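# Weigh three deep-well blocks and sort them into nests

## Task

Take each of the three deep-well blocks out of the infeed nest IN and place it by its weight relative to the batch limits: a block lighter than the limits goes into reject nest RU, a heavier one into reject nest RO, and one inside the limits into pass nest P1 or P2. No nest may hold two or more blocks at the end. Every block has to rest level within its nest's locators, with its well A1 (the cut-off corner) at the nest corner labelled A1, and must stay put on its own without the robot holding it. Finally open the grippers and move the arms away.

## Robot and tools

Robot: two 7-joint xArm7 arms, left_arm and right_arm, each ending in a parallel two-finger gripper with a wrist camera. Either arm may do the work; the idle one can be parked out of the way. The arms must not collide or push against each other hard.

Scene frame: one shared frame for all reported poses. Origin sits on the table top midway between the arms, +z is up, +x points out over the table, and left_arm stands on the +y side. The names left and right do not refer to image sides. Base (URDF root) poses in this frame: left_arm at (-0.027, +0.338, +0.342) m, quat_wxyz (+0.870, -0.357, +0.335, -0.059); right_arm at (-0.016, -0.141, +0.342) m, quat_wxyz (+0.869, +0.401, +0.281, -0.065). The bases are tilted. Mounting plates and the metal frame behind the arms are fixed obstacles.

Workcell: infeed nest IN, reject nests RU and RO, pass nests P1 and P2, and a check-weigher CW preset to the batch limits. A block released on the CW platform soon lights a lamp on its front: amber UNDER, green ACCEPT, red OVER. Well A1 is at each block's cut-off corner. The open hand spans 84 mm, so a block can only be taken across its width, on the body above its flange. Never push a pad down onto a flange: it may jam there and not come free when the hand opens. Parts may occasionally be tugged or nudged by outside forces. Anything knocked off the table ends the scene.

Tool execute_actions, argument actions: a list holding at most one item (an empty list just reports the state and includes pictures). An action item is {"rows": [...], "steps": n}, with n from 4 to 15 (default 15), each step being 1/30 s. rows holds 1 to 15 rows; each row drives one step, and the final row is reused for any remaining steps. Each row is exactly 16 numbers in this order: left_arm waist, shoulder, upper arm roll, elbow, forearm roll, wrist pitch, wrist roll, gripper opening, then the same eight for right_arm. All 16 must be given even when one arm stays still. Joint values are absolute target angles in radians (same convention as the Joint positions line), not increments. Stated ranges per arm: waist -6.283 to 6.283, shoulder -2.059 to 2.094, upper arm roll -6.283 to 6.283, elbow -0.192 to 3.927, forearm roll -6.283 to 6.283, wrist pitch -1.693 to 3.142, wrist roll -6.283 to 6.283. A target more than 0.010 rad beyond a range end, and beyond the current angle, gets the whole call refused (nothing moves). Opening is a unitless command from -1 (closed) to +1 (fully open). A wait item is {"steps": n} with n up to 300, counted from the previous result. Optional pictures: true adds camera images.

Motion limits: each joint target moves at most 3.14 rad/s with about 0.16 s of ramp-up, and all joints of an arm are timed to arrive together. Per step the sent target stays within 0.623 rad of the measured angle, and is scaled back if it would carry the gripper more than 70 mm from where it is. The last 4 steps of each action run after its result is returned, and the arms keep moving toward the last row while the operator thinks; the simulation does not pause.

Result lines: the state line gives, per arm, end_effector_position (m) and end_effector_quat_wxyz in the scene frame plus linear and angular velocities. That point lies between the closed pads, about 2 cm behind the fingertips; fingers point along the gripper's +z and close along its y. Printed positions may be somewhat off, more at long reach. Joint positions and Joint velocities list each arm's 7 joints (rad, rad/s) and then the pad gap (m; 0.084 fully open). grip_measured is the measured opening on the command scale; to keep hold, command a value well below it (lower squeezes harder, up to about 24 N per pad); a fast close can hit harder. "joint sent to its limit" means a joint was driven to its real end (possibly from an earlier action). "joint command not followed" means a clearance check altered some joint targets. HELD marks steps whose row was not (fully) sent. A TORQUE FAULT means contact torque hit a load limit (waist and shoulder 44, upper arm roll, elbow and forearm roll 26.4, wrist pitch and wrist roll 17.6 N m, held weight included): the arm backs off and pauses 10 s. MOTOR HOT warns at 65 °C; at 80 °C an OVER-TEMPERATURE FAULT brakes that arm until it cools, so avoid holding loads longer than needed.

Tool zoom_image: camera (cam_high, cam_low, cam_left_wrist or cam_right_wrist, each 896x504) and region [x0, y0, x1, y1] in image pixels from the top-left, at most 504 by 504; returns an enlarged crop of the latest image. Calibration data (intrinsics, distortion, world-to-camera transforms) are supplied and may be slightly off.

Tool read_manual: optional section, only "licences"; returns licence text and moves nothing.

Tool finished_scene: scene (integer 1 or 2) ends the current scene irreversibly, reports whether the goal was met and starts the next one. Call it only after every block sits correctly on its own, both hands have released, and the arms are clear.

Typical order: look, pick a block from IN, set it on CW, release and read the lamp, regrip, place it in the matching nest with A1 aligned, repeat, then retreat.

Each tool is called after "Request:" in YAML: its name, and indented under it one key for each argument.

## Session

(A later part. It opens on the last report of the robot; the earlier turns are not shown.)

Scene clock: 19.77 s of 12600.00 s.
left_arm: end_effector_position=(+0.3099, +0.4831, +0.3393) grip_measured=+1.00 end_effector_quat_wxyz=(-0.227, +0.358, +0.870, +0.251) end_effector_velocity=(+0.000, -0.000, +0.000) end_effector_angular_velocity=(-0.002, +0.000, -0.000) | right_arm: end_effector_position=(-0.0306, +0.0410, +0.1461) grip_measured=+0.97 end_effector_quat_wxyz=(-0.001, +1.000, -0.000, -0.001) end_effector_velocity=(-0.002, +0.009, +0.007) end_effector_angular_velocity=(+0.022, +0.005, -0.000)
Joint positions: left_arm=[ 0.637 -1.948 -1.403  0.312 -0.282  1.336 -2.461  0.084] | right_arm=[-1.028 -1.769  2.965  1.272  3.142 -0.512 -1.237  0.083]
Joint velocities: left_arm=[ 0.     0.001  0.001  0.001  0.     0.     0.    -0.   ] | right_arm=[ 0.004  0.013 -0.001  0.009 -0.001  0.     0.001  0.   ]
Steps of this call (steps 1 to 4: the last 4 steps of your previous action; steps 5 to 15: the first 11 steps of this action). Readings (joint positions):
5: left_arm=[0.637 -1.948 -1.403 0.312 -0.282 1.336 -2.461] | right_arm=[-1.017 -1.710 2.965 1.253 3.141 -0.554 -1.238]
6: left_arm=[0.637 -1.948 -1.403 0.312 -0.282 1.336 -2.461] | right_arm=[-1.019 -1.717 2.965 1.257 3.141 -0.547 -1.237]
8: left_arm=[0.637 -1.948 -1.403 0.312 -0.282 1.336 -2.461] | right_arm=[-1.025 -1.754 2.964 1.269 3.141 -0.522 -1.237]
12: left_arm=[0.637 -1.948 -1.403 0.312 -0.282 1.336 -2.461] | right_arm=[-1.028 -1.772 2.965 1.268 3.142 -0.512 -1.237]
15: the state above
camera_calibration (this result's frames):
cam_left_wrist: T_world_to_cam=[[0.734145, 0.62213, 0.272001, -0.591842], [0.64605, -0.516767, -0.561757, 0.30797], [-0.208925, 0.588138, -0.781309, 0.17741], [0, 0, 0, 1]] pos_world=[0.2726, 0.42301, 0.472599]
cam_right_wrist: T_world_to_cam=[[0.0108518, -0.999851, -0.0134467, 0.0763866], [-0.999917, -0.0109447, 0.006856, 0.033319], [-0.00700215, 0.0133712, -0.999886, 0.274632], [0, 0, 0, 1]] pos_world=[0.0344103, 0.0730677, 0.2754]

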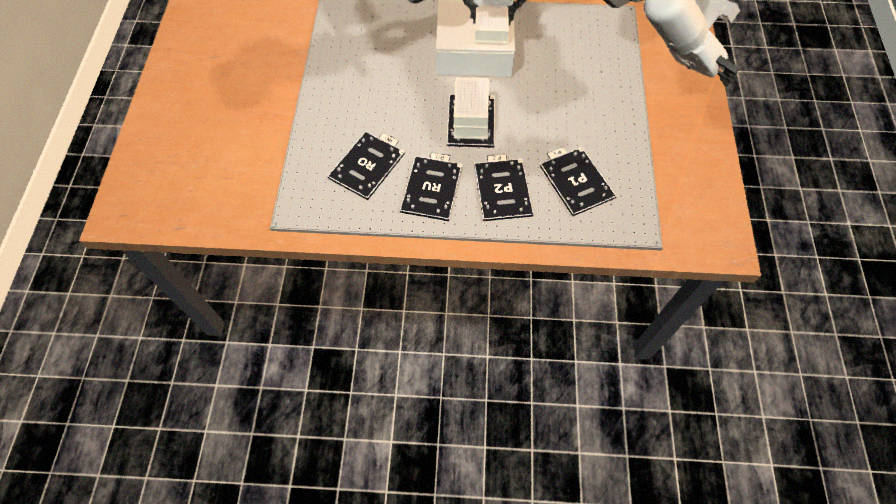

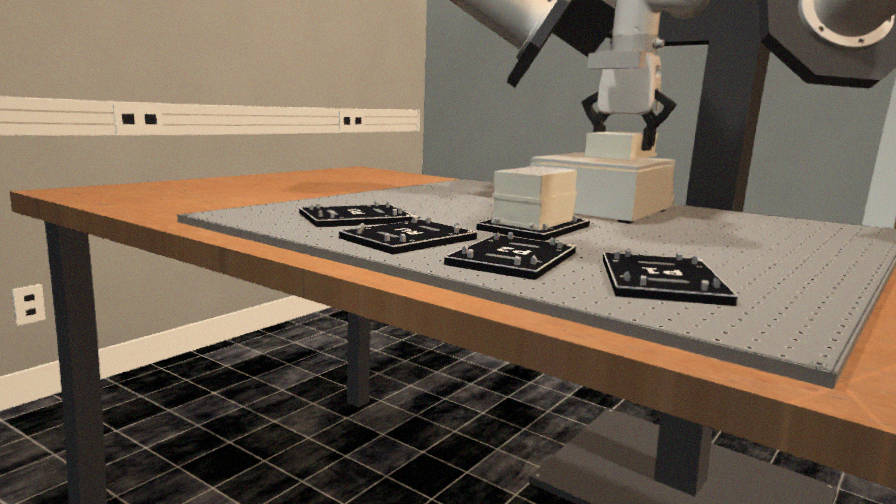

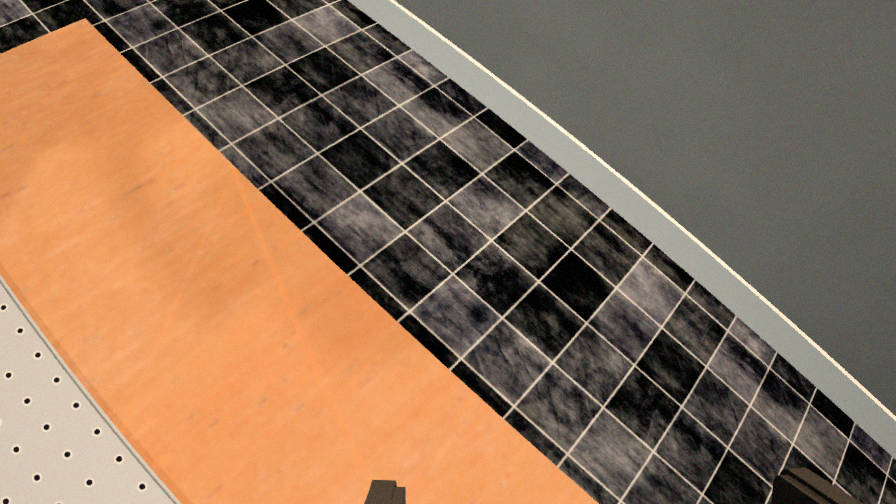

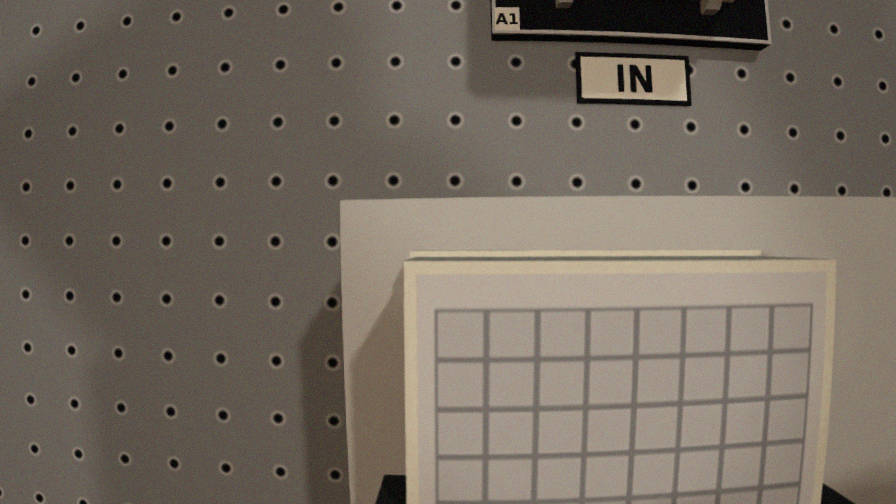

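Request:
execute_actions:
  actions:
    - {"rows":[[0.637,-1.948,-1.403,0.312,-0.282,1.336,-2.461,1,-1.031,-1.79,2.9645,1.276,3.1416,-0.498,-1.2374,0.4]]}

Request:
execute_actions:
  actions:
    - {"rows":[[0.637,-1.948,-1.403,0.312,-0.282,1.336,-2.461,1,-1.031,-1.79,2.9645,1.276,3.1416,-0.498,-1.2374,1]],"steps":12}

Request:
execute_actions:
  actions:
    - {"rows":[[0.637,-1.948,-1.403,0.312,-0.282,1.336,-2.461,1,-1.007,-1.661,2.968,1.241,3.1416,-0.589,-1.2374,1]]}
  pictures: true

Request:
execute_actions:
  actions:
    - {"rows":[[0.637,-1.948,-1.403,0.312,-0.282,1.336,-2.461,1,-1.007,-1.661,2.968,1.241,3.1416,-0.589,-4.379,1]]}

Request:
execute_actions:
  actions:
    - {"steps":30}
  pictures: true

Scene clock: 21.60 s of 12600.00 s.
left_arm: end_effector_position=(+0.3099, +0.4831, +0.3393) grip_measured=+1.00 end_effector_quat_wxyz=(-0.227, +0.358, +0.870, +0.251) end_effector_velocity=(+0.000, -0.000, +0.000) end_effector_angular_velocity=(-0.002, -0.000, +0.002) | right_arm: end_effector_position=(-0.0304, +0.0396, +0.1373) grip_measured=+0.97 end_effector_quat_wxyz=(+0.001, +1.000, -0.000, -0.000) end_effector_velocity=(-0.001, -0.000, -0.000) end_effector_angular_velocity=(+0.000, +0.001, +0.001)
Joint positions: left_arm=[ 0.637 -1.948 -1.403  0.312 -0.282  1.336 -2.461  0.084] | right_arm=[-1.031 -1.79   2.965  1.276  3.142 -0.498 -1.237  0.083]
Joint velocities: left_arm=[ 0.     0.001  0.003  0.     0.     0.    -0.     0.   ] | right_arm=[ 0.001 -0.     0.002 -0.001  0.     0.001  0.     0.   ]
Steps of this call (steps 1 to 4: the last 4 steps of your previous action; steps 5 to 15: the robot went on to your last target; steps 16 to 44: nothing new was sent; steps 45 to 55: the first 11 steps of this action). Readings (joint positions):
45: left_arm=[0.637 -1.948 -1.403 0.312 -0.282 1.336 -2.461] | right_arm=[-1.028 -1.771 2.965 1.271 3.142 -0.511 -1.237]
46: left_arm=[0.637 -1.948 -1.403 0.312 -0.282 1.336 -2.461] | right_arm=[-1.028 -1.775 2.965 1.274 3.142 -0.507 -1.237]
48: left_arm=[0.637 -1.948 -1.403 0.312 -0.282 1.336 -2.461] | right_arm=[-1.031 -1.787 2.965 1.276 3.142 -0.500 -1.237]
52: left_arm=[0.637 -1.948 -1.403 0.312 -0.282 1.336 -2.461] | right_arm=[-1.031 -1.790 2.965 1.276 3.142 -0.499 -1.237]
55: the state above

Scene clock: 22.00 s of 12600.00 s.
left_arm: end_effector_position=(+0.3099, +0.4831, +0.3393) grip_measured=+1.00 end_effector_quat_wxyz=(-0.227, +0.358, +0.870, +0.251) end_effector_velocity=(-0.000, +0.001, +0.000) end_effector_angular_velocity=(+0.000, -0.000, +0.002) | right_arm: end_effector_position=(-0.0304, +0.0398, +0.1373) grip_measured=+1.00 end_effector_quat_wxyz=(+0.000, +1.000, -0.000, -0.000) end_effector_velocity=(-0.001, -0.001, -0.000) end_effector_angular_velocity=(-0.002, +0.000, +0.002)
Joint positions: left_arm=[ 0.637 -1.948 -1.403  0.312 -0.282  1.336 -2.461  0.084] | right_arm=[-1.031 -1.79   2.964  1.276  3.142 -0.498 -1.237  0.084]
Joint velocities: left_arm=[-0.    -0.002  0.001 -0.001 -0.     0.001  0.     0.   ] | right_arm=[ 0.001 -0.001  0.002 -0.001 -0.    -0.001  0.     0.   ]
Steps of this call (steps 1 to 4: the last 4 steps of your previous action; steps 5 to 12: the first 8 steps of this action). Readings (joint positions):
5: left_arm=[0.637 -1.948 -1.403 0.312 -0.282 1.336 -2.461] | right_arm=[-1.031 -1.790 2.965 1.276 3.142 -0.498 -1.237]
6: left_arm=[0.637 -1.948 -1.403 0.312 -0.282 1.336 -2.461] | right_arm=[-1.031 -1.790 2.965 1.276 3.142 -0.498 -1.237]
8: left_arm=[0.637 -1.948 -1.403 0.312 -0.282 1.336 -2.461] | right_arm=[-1.031 -1.790 2.964 1.276 3.142 -0.498 -1.237]
12: the state above

Scene clock: 22.50 s of 12600.00 s.
left_arm: end_effector_position=(+0.3099, +0.4831, +0.3393) grip_measured=+1.00 end_effector_quat_wxyz=(-0.227, +0.358, +0.870, +0.251) end_effector_velocity=(+0.000, +0.000, +0.000) end_effector_angular_velocity=(+0.001, -0.003, +0.001) | right_arm: end_effector_position=(-0.0304, +0.0400, +0.1902) grip_measured=+1.00 end_effector_quat_wxyz=(-0.001, +1.000, +0.000, -0.000) end_effector_velocity=(+0.009, -0.029, -0.024) end_effector_angular_velocity=(-0.076, -0.024, +0.003)
Joint positions: left_arm=[ 0.637 -1.948 -1.403  0.312 -0.282  1.336 -2.461  0.084] | right_arm=[-1.007 -1.662  2.968  1.24   3.142 -0.589 -1.237  0.084]
Joint velocities: left_arm=[ 0.    -0.003  0.001  0.    -0.    -0.    -0.     0.   ] | right_arm=[-0.009 -0.044  0.002 -0.034 -0.    -0.001 -0.001 -0.   ]
Steps of this call (steps 1 to 4: the last 4 steps of your previous action; steps 5 to 15: the first 11 steps of this action). Readings (joint positions):
5: left_arm=[0.637 -1.948 -1.403 0.312 -0.282 1.336 -2.461] | right_arm=[-1.031 -1.789 2.965 1.276 3.142 -0.499 -1.237]
6: left_arm=[0.637 -1.948 -1.403 0.312 -0.282 1.336 -2.461] | right_arm=[-1.030 -1.782 2.965 1.272 3.142 -0.506 -1.237]
8: left_arm=[0.637 -1.948 -1.403 0.312 -0.282 1.336 -2.461] | right_arm=[-1.019 -1.725 2.967 1.251 3.142 -0.549 -1.237]
12: left_arm=[0.637 -1.948 -1.403 0.312 -0.282 1.336 -2.461] | right_arm=[-1.006 -1.655 2.968 1.248 3.142 -0.588 -1.237]
15: the state above
camera_calibration (this result's frames):
cam_left_wrist: T_world_to_cam=[[0.734145, 0.62213, 0.272002, -0.591843], [0.64605, -0.516767, -0.561757, 0.30797], [-0.208924, 0.588138, -0.781309, 0.17741], [0, 0, 0, 1]] pos_world=[0.2726, 0.42301, 0.472599]
cam_right_wrist: T_world_to_cam=[[0.0117844, -0.999825, -0.0145161, 0.0761517], [-0.999908, -0.0118801, 0.00652262, 0.0332854], [-0.00669393, 0.0144379, -0.999873, 0.318702], [0, 0, 0, 1]] pos_world=[0.0345183, 0.0719324, 0.31955]

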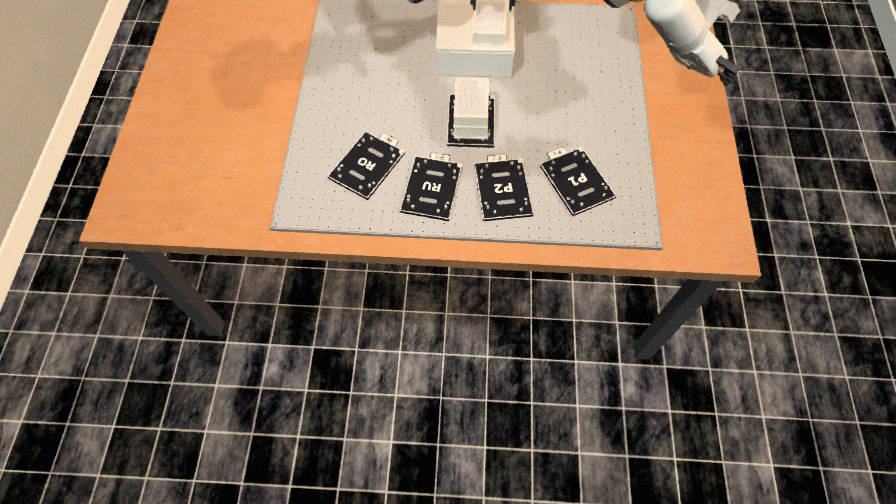

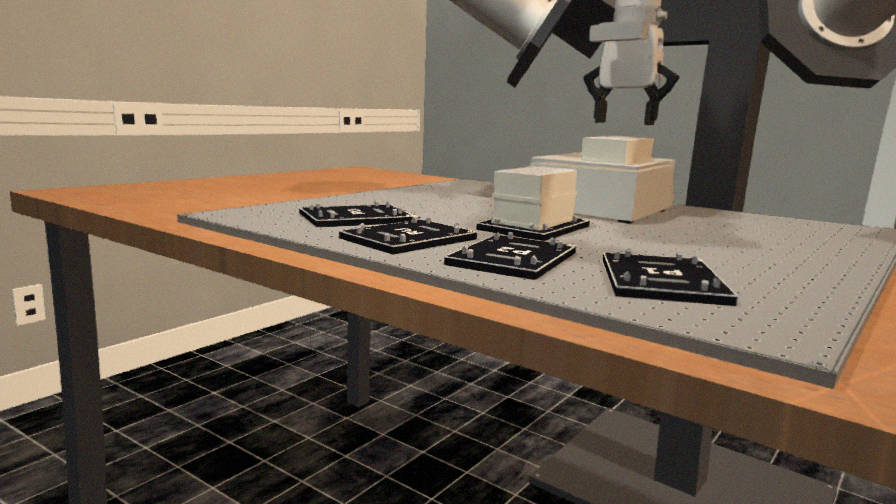

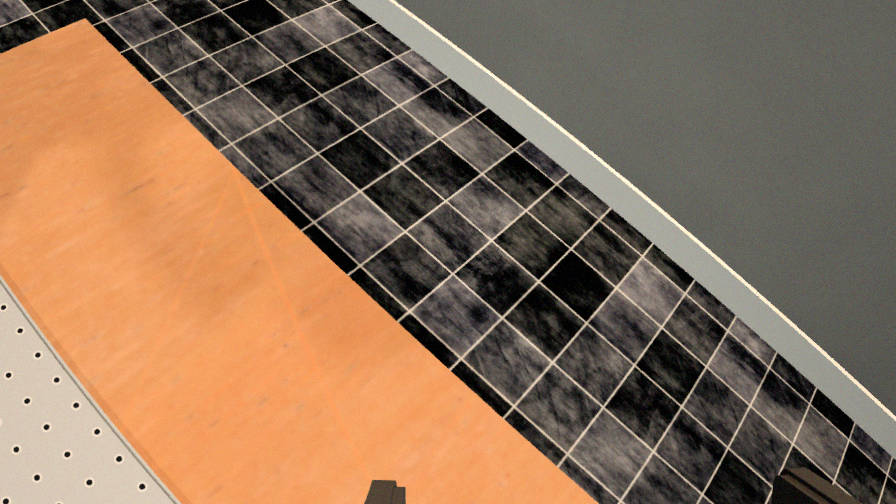

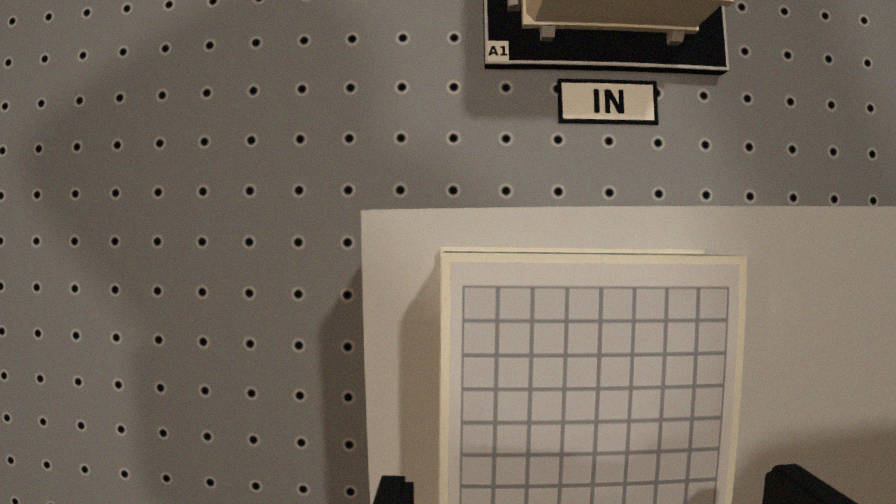

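Scene clock: 23.00 s of 12600.00 s.
left_arm: end_effector_position=(+0.3099, +0.4831, +0.3393) grip_measured=+1.00 end_effector_quat_wxyz=(-0.227, +0.358, +0.870, +0.251) end_effector_velocity=(-0.000, +0.000, -0.000) end_effector_angular_velocity=(-0.001, +0.001, +0.000) | right_arm: end_effector_position=(-0.0306, +0.0406, +0.1906) grip_measured=+1.00 end_effector_quat_wxyz=(-0.002, +0.931, +0.366, +0.000) end_effector_velocity=(+0.001, +0.001, +0.000) end_effector_angular_velocity=(+0.006, -0.013, +3.114)
Joint positions: left_arm=[ 0.637 -1.948 -1.403  0.312 -0.282  1.336 -2.461  0.084] | right_arm=[-1.007 -1.661  2.968  1.241  3.142 -0.589 -1.987  0.084]
Joint velocities: left_arm=[-0.     0.001  0.    -0.    -0.     0.    -0.     0.   ] | right_arm=[ 0.001  0.001 -0.002  0.    -0.     0.    -3.115 -0.   ]
Steps of this call (steps 1 to 4: the last 4 steps of your previous action; steps 5 to 15: the first 11 steps of this action). Readings (joint positions):
5: left_arm=[0.637 -1.948 -1.403 0.312 -0.282 1.336 -2.461] | right_arm=[-1.007 -1.662 2.968 1.241 3.142 -0.589 -1.239]
6: left_arm=[0.637 -1.948 -1.403 0.312 -0.282 1.336 -2.461] | right_arm=[-1.007 -1.662 2.968 1.241 3.142 -0.589 -1.250]
8: left_arm=[0.637 -1.948 -1.403 0.312 -0.282 1.336 -2.461] | right_arm=[-1.007 -1.662 2.968 1.241 3.142 -0.589 -1.324]
12: left_arm=[0.637 -1.948 -1.403 0.312 -0.282 1.336 -2.461] | right_arm=[-1.007 -1.661 2.968 1.241 3.142 -0.589 -1.676]
15: the state above

Scene clock: 24.00 s of 12600.00 s.
left_arm: end_effector_position=(+0.3099, +0.4831, +0.3393) grip_measured=+1.00 end_effector_quat_wxyz=(-0.227, +0.358, +0.870, +0.251) end_effector_velocity=(+0.000, +0.000, +0.000) end_effector_angular_velocity=(+0.000, -0.001, +0.000) | right_arm: end_effector_position=(-0.0306, +0.0407, +0.1906) grip_measured=+1.00 end_effector_quat_wxyz=(-0.001, +0.000, +1.000, +0.002) end_effector_velocity=(+0.001, -0.000, -0.000) end_effector_angular_velocity=(-0.001, -0.000, +0.009)
Joint positions: left_arm=[ 0.637 -1.948 -1.403  0.312 -0.282  1.336 -2.461  0.084] | right_arm=[-1.007 -1.661  2.968  1.241  3.142 -0.589 -4.378  0.084]
Joint velocities: left_arm=[ 0.    -0.001  0.     0.     0.     0.     0.     0.   ] | right_arm=[-0.001 -0.    -0.001  0.    -0.    -0.    -0.01   0.   ]
Kept back: nothing.
Steps of this call (steps 1 to 4: the last 4 steps of your previous action; steps 5 to 30: the robot went on to your last target). Readings (joint positions):
1: left_arm=[0.637 -1.948 -1.403 0.312 -0.282 1.336 -2.461] | right_arm=[-1.007 -1.661 2.968 1.241 3.142 -0.589 -2.091]
2: left_arm=[0.637 -1.948 -1.403 0.312 -0.282 1.336 -2.461] | right_arm=[-1.007 -1.661 2.968 1.241 3.142 -0.589 -2.196]
4: left_arm=[0.637 -1.948 -1.403 0.312 -0.282 1.336 -2.461] | right_arm=[-1.007 -1.661 2.968 1.241 3.142 -0.589 -2.405]
8: left_arm=[0.637 -1.948 -1.403 0.312 -0.282 1.336 -2.461] | right_arm=[-1.007 -1.661 2.968 1.241 3.142 -0.589 -2.823]
30: the state above
camera_calibration (this result's frames):
cam_left_wrist: T_world_to_cam=[[0.734145, 0.62213, 0.272002, -0.591842], [0.64605, -0.516767, -0.561757, 0.30797], [-0.208925, 0.588138, -0.781309, 0.17741], [0, 0, 0, 1]] pos_world=[0.2726, 0.42301, 0.472599]
cam_right_wrist: T_world_to_cam=[[-0.0106809, 0.999909, -0.00825911, -0.00635089], [0.999934, 0.0107157, 0.0041832, 0.0938586], [0.00427132, -0.00821388, -0.999957, 0.320438], [0, 0, 0, 1]] pos_world=[-0.095289, 0.00797659, 0.319979]

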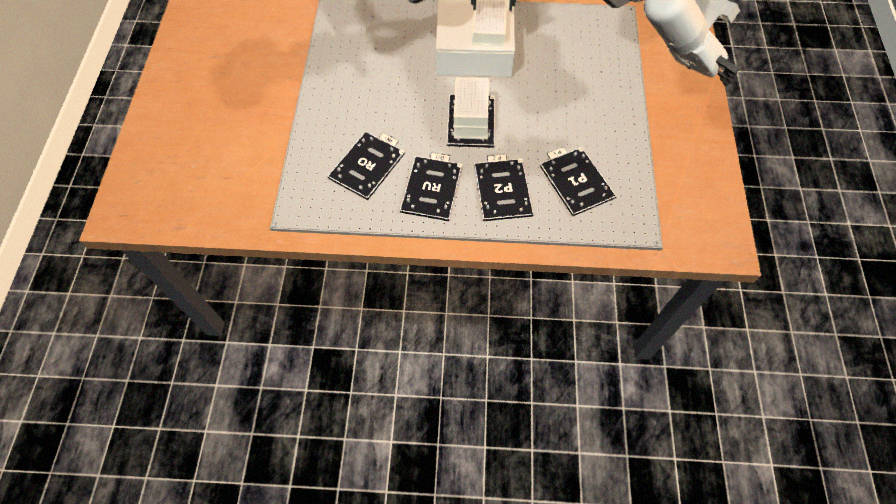

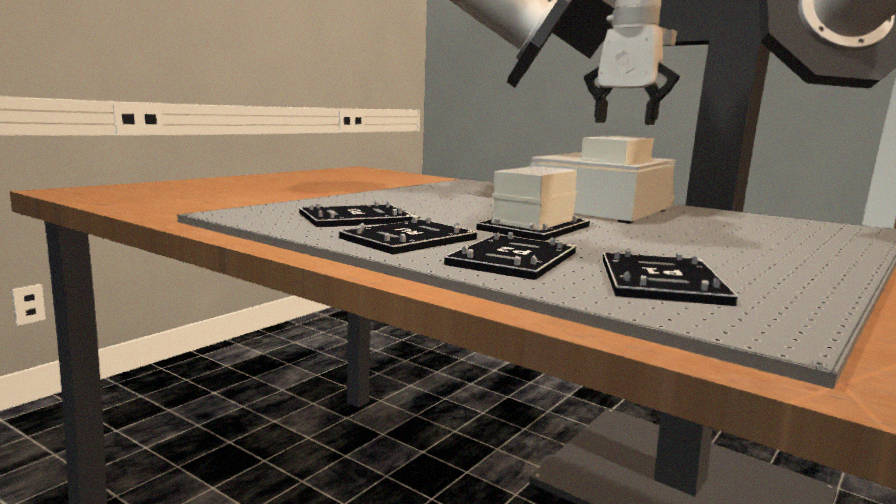

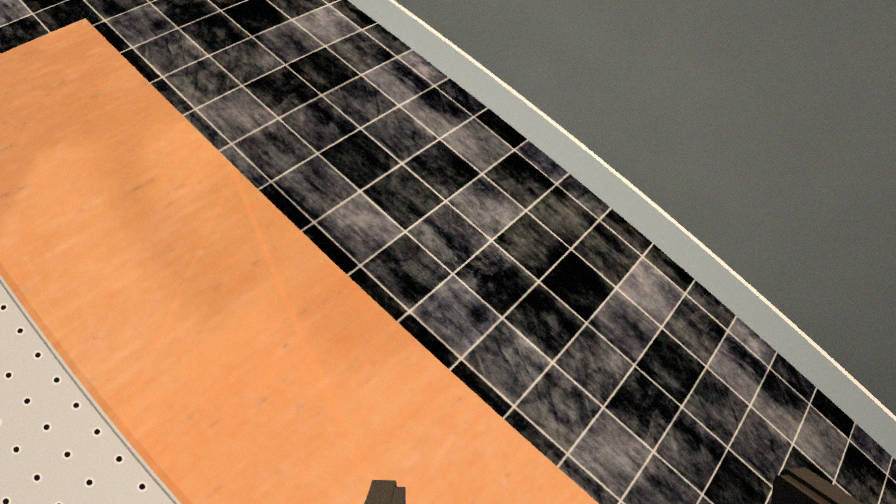

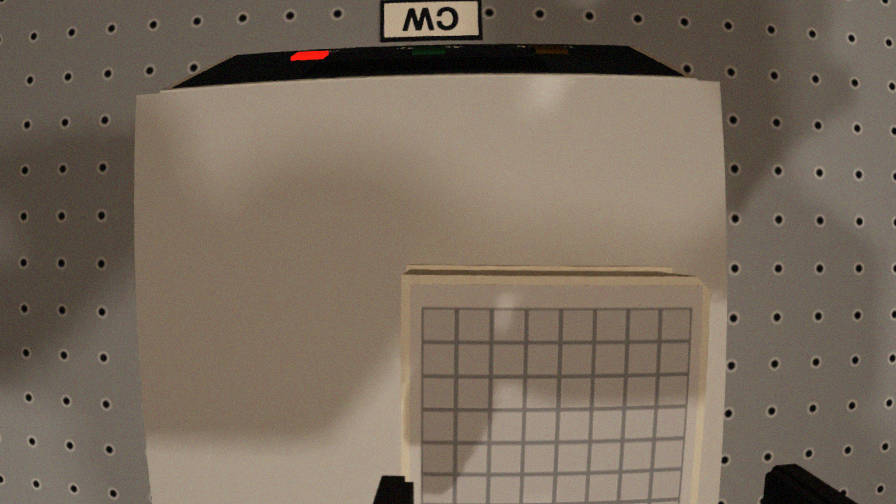

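Request:
execute_actions:
  actions:
    - {"rows":[[0.637,-1.948,-1.403,0.312,-0.282,1.336,-2.461,1,-1.0185,-1.7216,2.9665,1.256,3.1416,-0.546,-4.379,1]]}

Request:
execute_actions:
  actions:
    - {"steps":8}
  pictures: true

Scene clock: 24.73 s of 12600.00 s.
left_arm: end_effector_position=(+0.3099, +0.4831, +0.3393) grip_measured=+1.00 end_effector_quat_wxyz=(-0.227, +0.358, +0.870, +0.251) end_effector_velocity=(+0.000, -0.001, -0.000) end_effector_angular_velocity=(-0.000, +0.001, -0.002) | right_arm: end_effector_position=(-0.0306, +0.0408, +0.1658) grip_measured=+1.00 end_effector_quat_wxyz=(-0.001, +0.000, +1.000, +0.001) end_effector_velocity=(-0.001, +0.008, +0.006) end_effector_angular_velocity=(+0.021, +0.005, -0.002)
Joint positions: left_arm=[ 0.637 -1.948 -1.403  0.312 -0.282  1.336 -2.461  0.084] | right_arm=[-1.018 -1.721  2.966  1.257  3.142 -0.546 -4.379  0.084]
Joint velocities: left_arm=[-0.     0.002 -0.002  0.002 -0.     0.    -0.    -0.   ] | right_arm=[ 0.002  0.012 -0.002  0.008 -0.001  0.001  0.     0.   ]
Steps of this call (steps 1 to 11: the robot went on to your last target; steps 12 to 22: the first 11 steps of this action). Readings (joint positions):
12: left_arm=[0.637 -1.948 -1.403 0.312 -0.282 1.336 -2.461] | right_arm=[-1.007 -1.662 2.968 1.241 3.142 -0.588 -4.379]
13: left_arm=[0.637 -1.948 -1.403 0.312 -0.282 1.336 -2.461] | right_arm=[-1.008 -1.669 2.968 1.245 3.142 -0.581 -4.379]
15: left_arm=[0.637 -1.948 -1.403 0.312 -0.282 1.336 -2.461] | right_arm=[-1.015 -1.705 2.967 1.255 3.142 -0.556 -4.379]
19: left_arm=[0.637 -1.948 -1.403 0.312 -0.282 1.336 -2.461] | right_arm=[-1.019 -1.724 2.967 1.254 3.142 -0.546 -4.379]
22: the state above

Scene clock: 25.00 s of 12600.00 s.
left_arm: end_effector_position=(+0.3099, +0.4831, +0.3393) grip_measured=+1.00 end_effector_quat_wxyz=(-0.227, +0.358, +0.870, +0.251) end_effector_velocity=(+0.000, -0.000, +0.000) end_effector_angular_velocity=(-0.000, -0.001, -0.000) | right_arm: end_effector_position=(-0.0304, +0.0404, +0.1655) grip_measured=+1.00 end_effector_quat_wxyz=(-0.000, +0.000, +1.000, +0.000) end_effector_velocity=(-0.000, -0.001, -0.001) end_effector_angular_velocity=(-0.001, -0.001, +0.000)
Joint positions: left_arm=[ 0.637 -1.948 -1.403  0.312 -0.282  1.336 -2.461  0.084] | right_arm=[-1.018 -1.721  2.966  1.256  3.142 -0.546 -4.379  0.084]
Joint velocities: left_arm=[ 0.    -0.001  0.     0.001 -0.     0.     0.    -0.   ] | right_arm=[ 0.001 -0.002  0.001 -0.    -0.    -0.     0.002  0.   ]
Kept back: nothing.
Steps of this call (steps 1 to 4: the last 4 steps of your previous action; steps 5 to 8: the robot went on to your last target). Readings (joint positions):
1: left_arm=[0.637 -1.948 -1.403 0.312 -0.282 1.336 -2.461] | right_arm=[-1.018 -1.721 2.966 1.257 3.142 -0.546 -4.379]
2: left_arm=[0.637 -1.948 -1.403 0.312 -0.282 1.336 -2.461] | right_arm=[-1.018 -1.721 2.966 1.257 3.142 -0.546 -4.379]
4: left_arm=[0.637 -1.948 -1.403 0.312 -0.282 1.336 -2.461] | right_arm=[-1.018 -1.721 2.966 1.256 3.142 -0.546 -4.379]
8: the state above
camera_calibration (this result's frames):
cam_left_wrist: T_world_to_cam=[[0.734145, 0.62213, 0.272001, -0.591842], [0.64605, -0.516767, -0.561757, 0.30797], [-0.208925, 0.588138, -0.781309, 0.17741], [0, 0, 0, 1]] pos_world=[0.2726, 0.42301, 0.472599]
cam_right_wrist: T_world_to_cam=[[-0.0112182, 0.999868, -0.0117113, -0.00569927], [0.999925, 0.0112753, 0.00481732, 0.0936789], [0.00494873, -0.0116564, -0.99992, 0.295431], [0, 0, 0, 1]] pos_world=[-0.0951978, 0.00808592, 0.294889]

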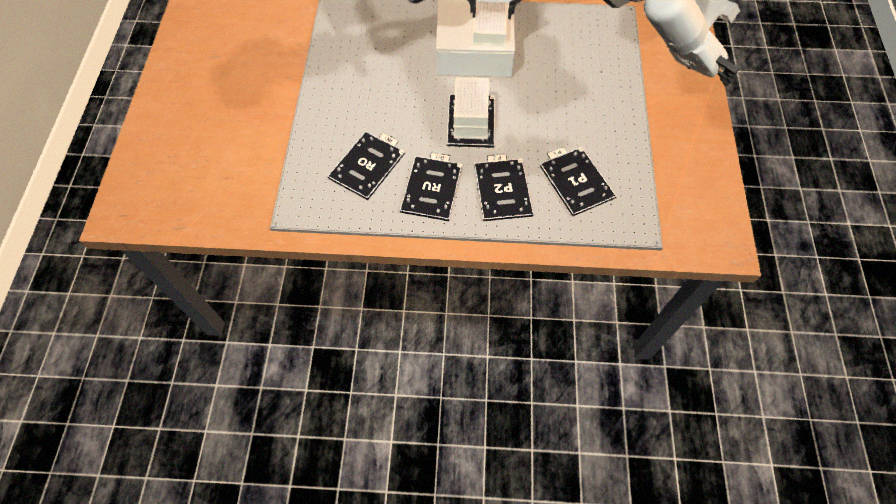

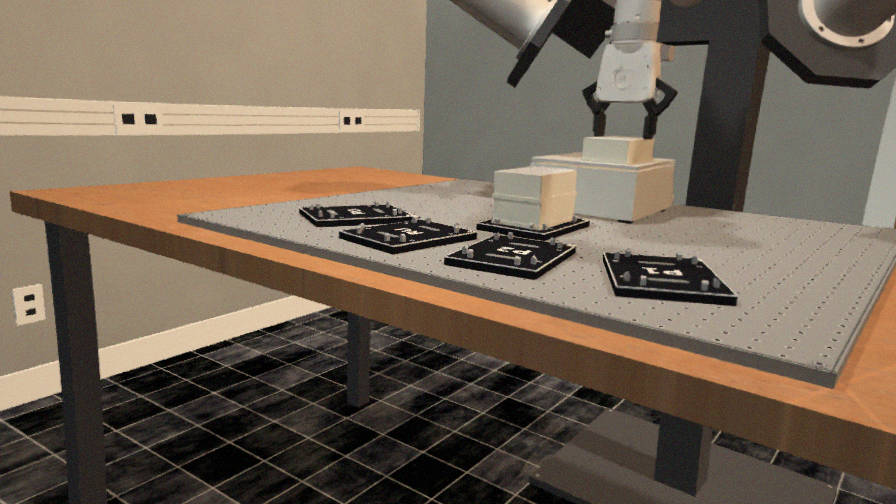

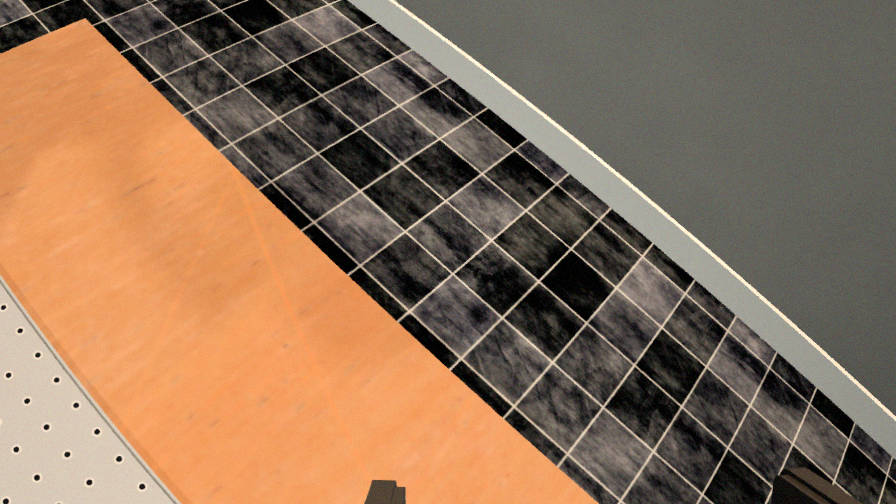

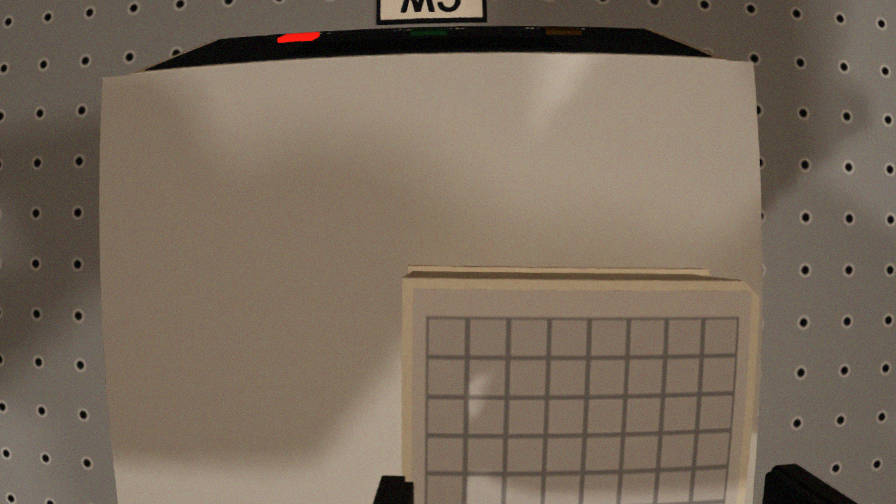

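Request:
execute_actions:
  actions:
    - {"rows":[[0.637,-1.948,-1.403,0.312,-0.282,1.336,-2.461,1,-1.0267,-1.7674,2.965,1.3287,3.1416,-0.632,-4.379,1]]}

Request:
execute_actions:
  actions:
    - {"steps":8}
  pictures: true

Scene clock: 37.90 s of 12600.00 s.
left_arm: end_effector_position=(+0.3099, +0.4831, +0.3393) grip_measured=+1.00 end_effector_quat_wxyz=(-0.227, +0.358, +0.870, +0.251) end_effector_velocity=(+0.001, -0.000, +0.000) end_effector_angular_velocity=(+0.000, -0.002, -0.001) | right_arm: end_effector_position=(-0.0304, +0.0404, +0.1659) grip_measured=+1.00 end_effector_quat_wxyz=(+0.009, +0.000, +1.000, -0.028) end_effector_velocity=(-0.001, +0.001, +0.002) end_effector_angular_velocity=(+0.002, +0.001, +0.002)
Joint positions: left_arm=[ 0.637 -1.948 -1.403  0.312 -0.282  1.336 -2.461  0.084] | right_arm=[-1.027 -1.767  2.965  1.328  3.142 -0.632 -4.379  0.084]
Joint velocities: left_arm=[-0.    -0.001 -0.001  0.001 -0.    -0.     0.    -0.   ] | right_arm=[ 0.002  0.004  0.002  0.    -0.    -0.002  0.     0.   ]
Steps of this call (steps 1 to 15: the robot went on to your last target; steps 16 to 90: nothing new was sent; then 9.53 s passed at rest; steps 91 to 101: the first 11 steps of this action). Readings (joint positions):
91: left_arm=[0.637 -1.948 -1.403 0.312 -0.282 1.336 -2.461] | right_arm=[-1.019 -1.722 2.966 1.257 3.142 -0.547 -4.379]
92: left_arm=[0.637 -1.948 -1.403 0.312 -0.282 1.336 -2.461] | right_arm=[-1.019 -1.727 2.966 1.265 3.142 -0.558 -4.379]
94: left_arm=[0.637 -1.948 -1.403 0.312 -0.282 1.336 -2.461] | right_arm=[-1.024 -1.753 2.965 1.306 3.142 -0.606 -4.379]
98: left_arm=[0.637 -1.948 -1.403 0.312 -0.282 1.336 -2.461] | right_arm=[-1.027 -1.768 2.965 1.328 3.142 -0.631 -4.379]
101: the state above

Scene clock: 38.17 s of 12600.00 s.
left_arm: end_effector_position=(+0.3099, +0.4831, +0.3393) grip_measured=+1.00 end_effector_quat_wxyz=(-0.227, +0.358, +0.870, +0.251) end_effector_velocity=(+0.000, -0.000, +0.000) end_effector_angular_velocity=(-0.002, -0.001, +0.001) | right_arm: end_effector_position=(-0.0304, +0.0404, +0.1659) grip_measured=+1.00 end_effector_quat_wxyz=(+0.009, +0.000, +1.000, -0.028) end_effector_velocity=(-0.000, -0.000, -0.000) end_effector_angular_velocity=(-0.001, +0.000, +0.002)
Joint positions: left_arm=[ 0.637 -1.948 -1.403  0.312 -0.282  1.336 -2.461  0.084] | right_arm=[-1.027 -1.767  2.965  1.329  3.142 -0.632 -4.379  0.084]
Joint velocities: left_arm=[ 0.    -0.     0.003  0.001  0.     0.    -0.     0.   ] | right_arm=[-0.001 -0.001  0.     0.001 -0.001 -0.    -0.001 -0.   ]
Kept back: nothing.
Steps of this call (steps 1 to 4: the last 4 steps of your previous action; steps 5 to 8: the robot went on to your last target). Readings (joint positions):
1: left_arm=[0.637 -1.948 -1.403 0.312 -0.282 1.336 -2.461] | right_arm=[-1.027 -1.767 2.965 1.328 3.142 -0.632 -4.379]
2: left_arm=[0.637 -1.948 -1.403 0.312 -0.282 1.336 -2.461] | right_arm=[-1.027 -1.767 2.965 1.328 3.142 -0.632 -4.379]
4: left_arm=[0.637 -1.948 -1.403 0.312 -0.282 1.336 -2.461] | right_arm=[-1.027 -1.767 2.965 1.328 3.142 -0.632 -4.379]
8: the state above
camera_calibration (this result's frames):
cam_left_wrist: T_world_to_cam=[[0.734145, 0.62213, 0.272001, -0.591842], [0.64605, -0.516767, -0.561757, 0.30797], [-0.208925, 0.588138, -0.781309, 0.17741], [0, 0, 0, 1]] pos_world=[0.2726, 0.42301, 0.472599]
cam_right_wrist: T_world_to_cam=[[-0.0104364, 0.997594, -0.0685376, 0.00380834], [0.999642, 0.0120975, 0.023866, 0.0904483], [0.0246377, -0.068264, -0.997363, 0.298359], [0, 0, 0, 1]] pos_world=[-0.097727, 0.0154738, 0.295675]

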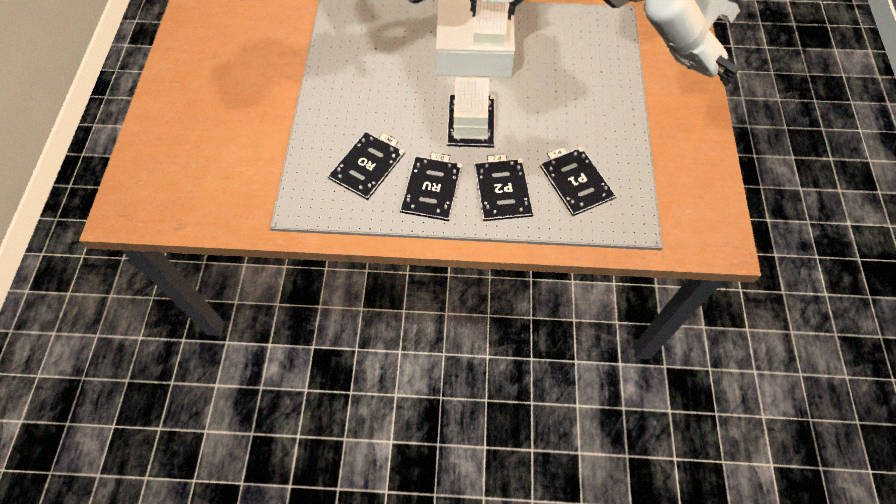

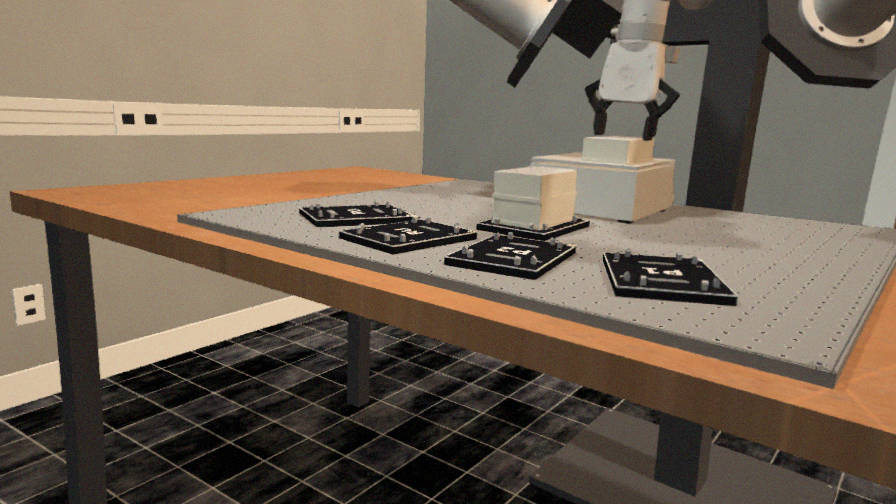

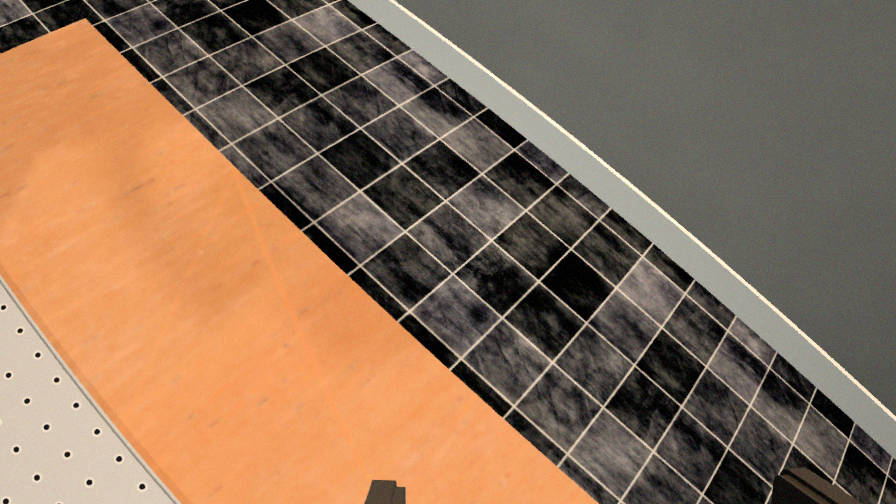

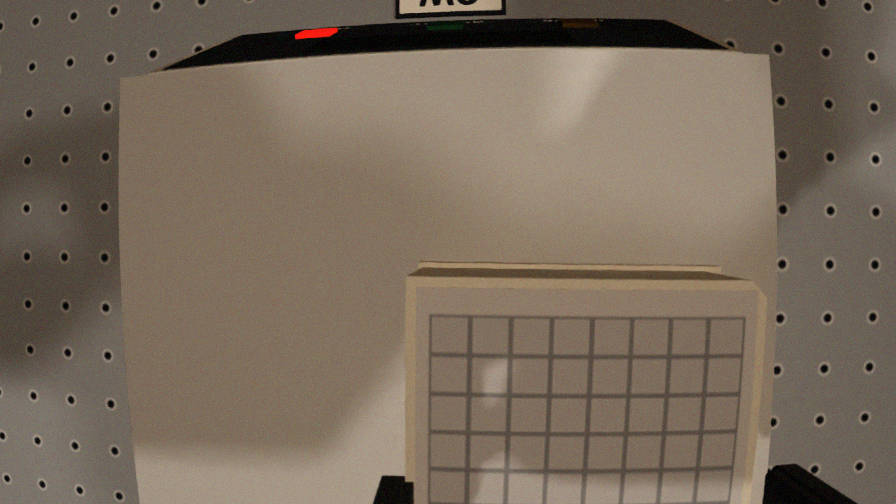

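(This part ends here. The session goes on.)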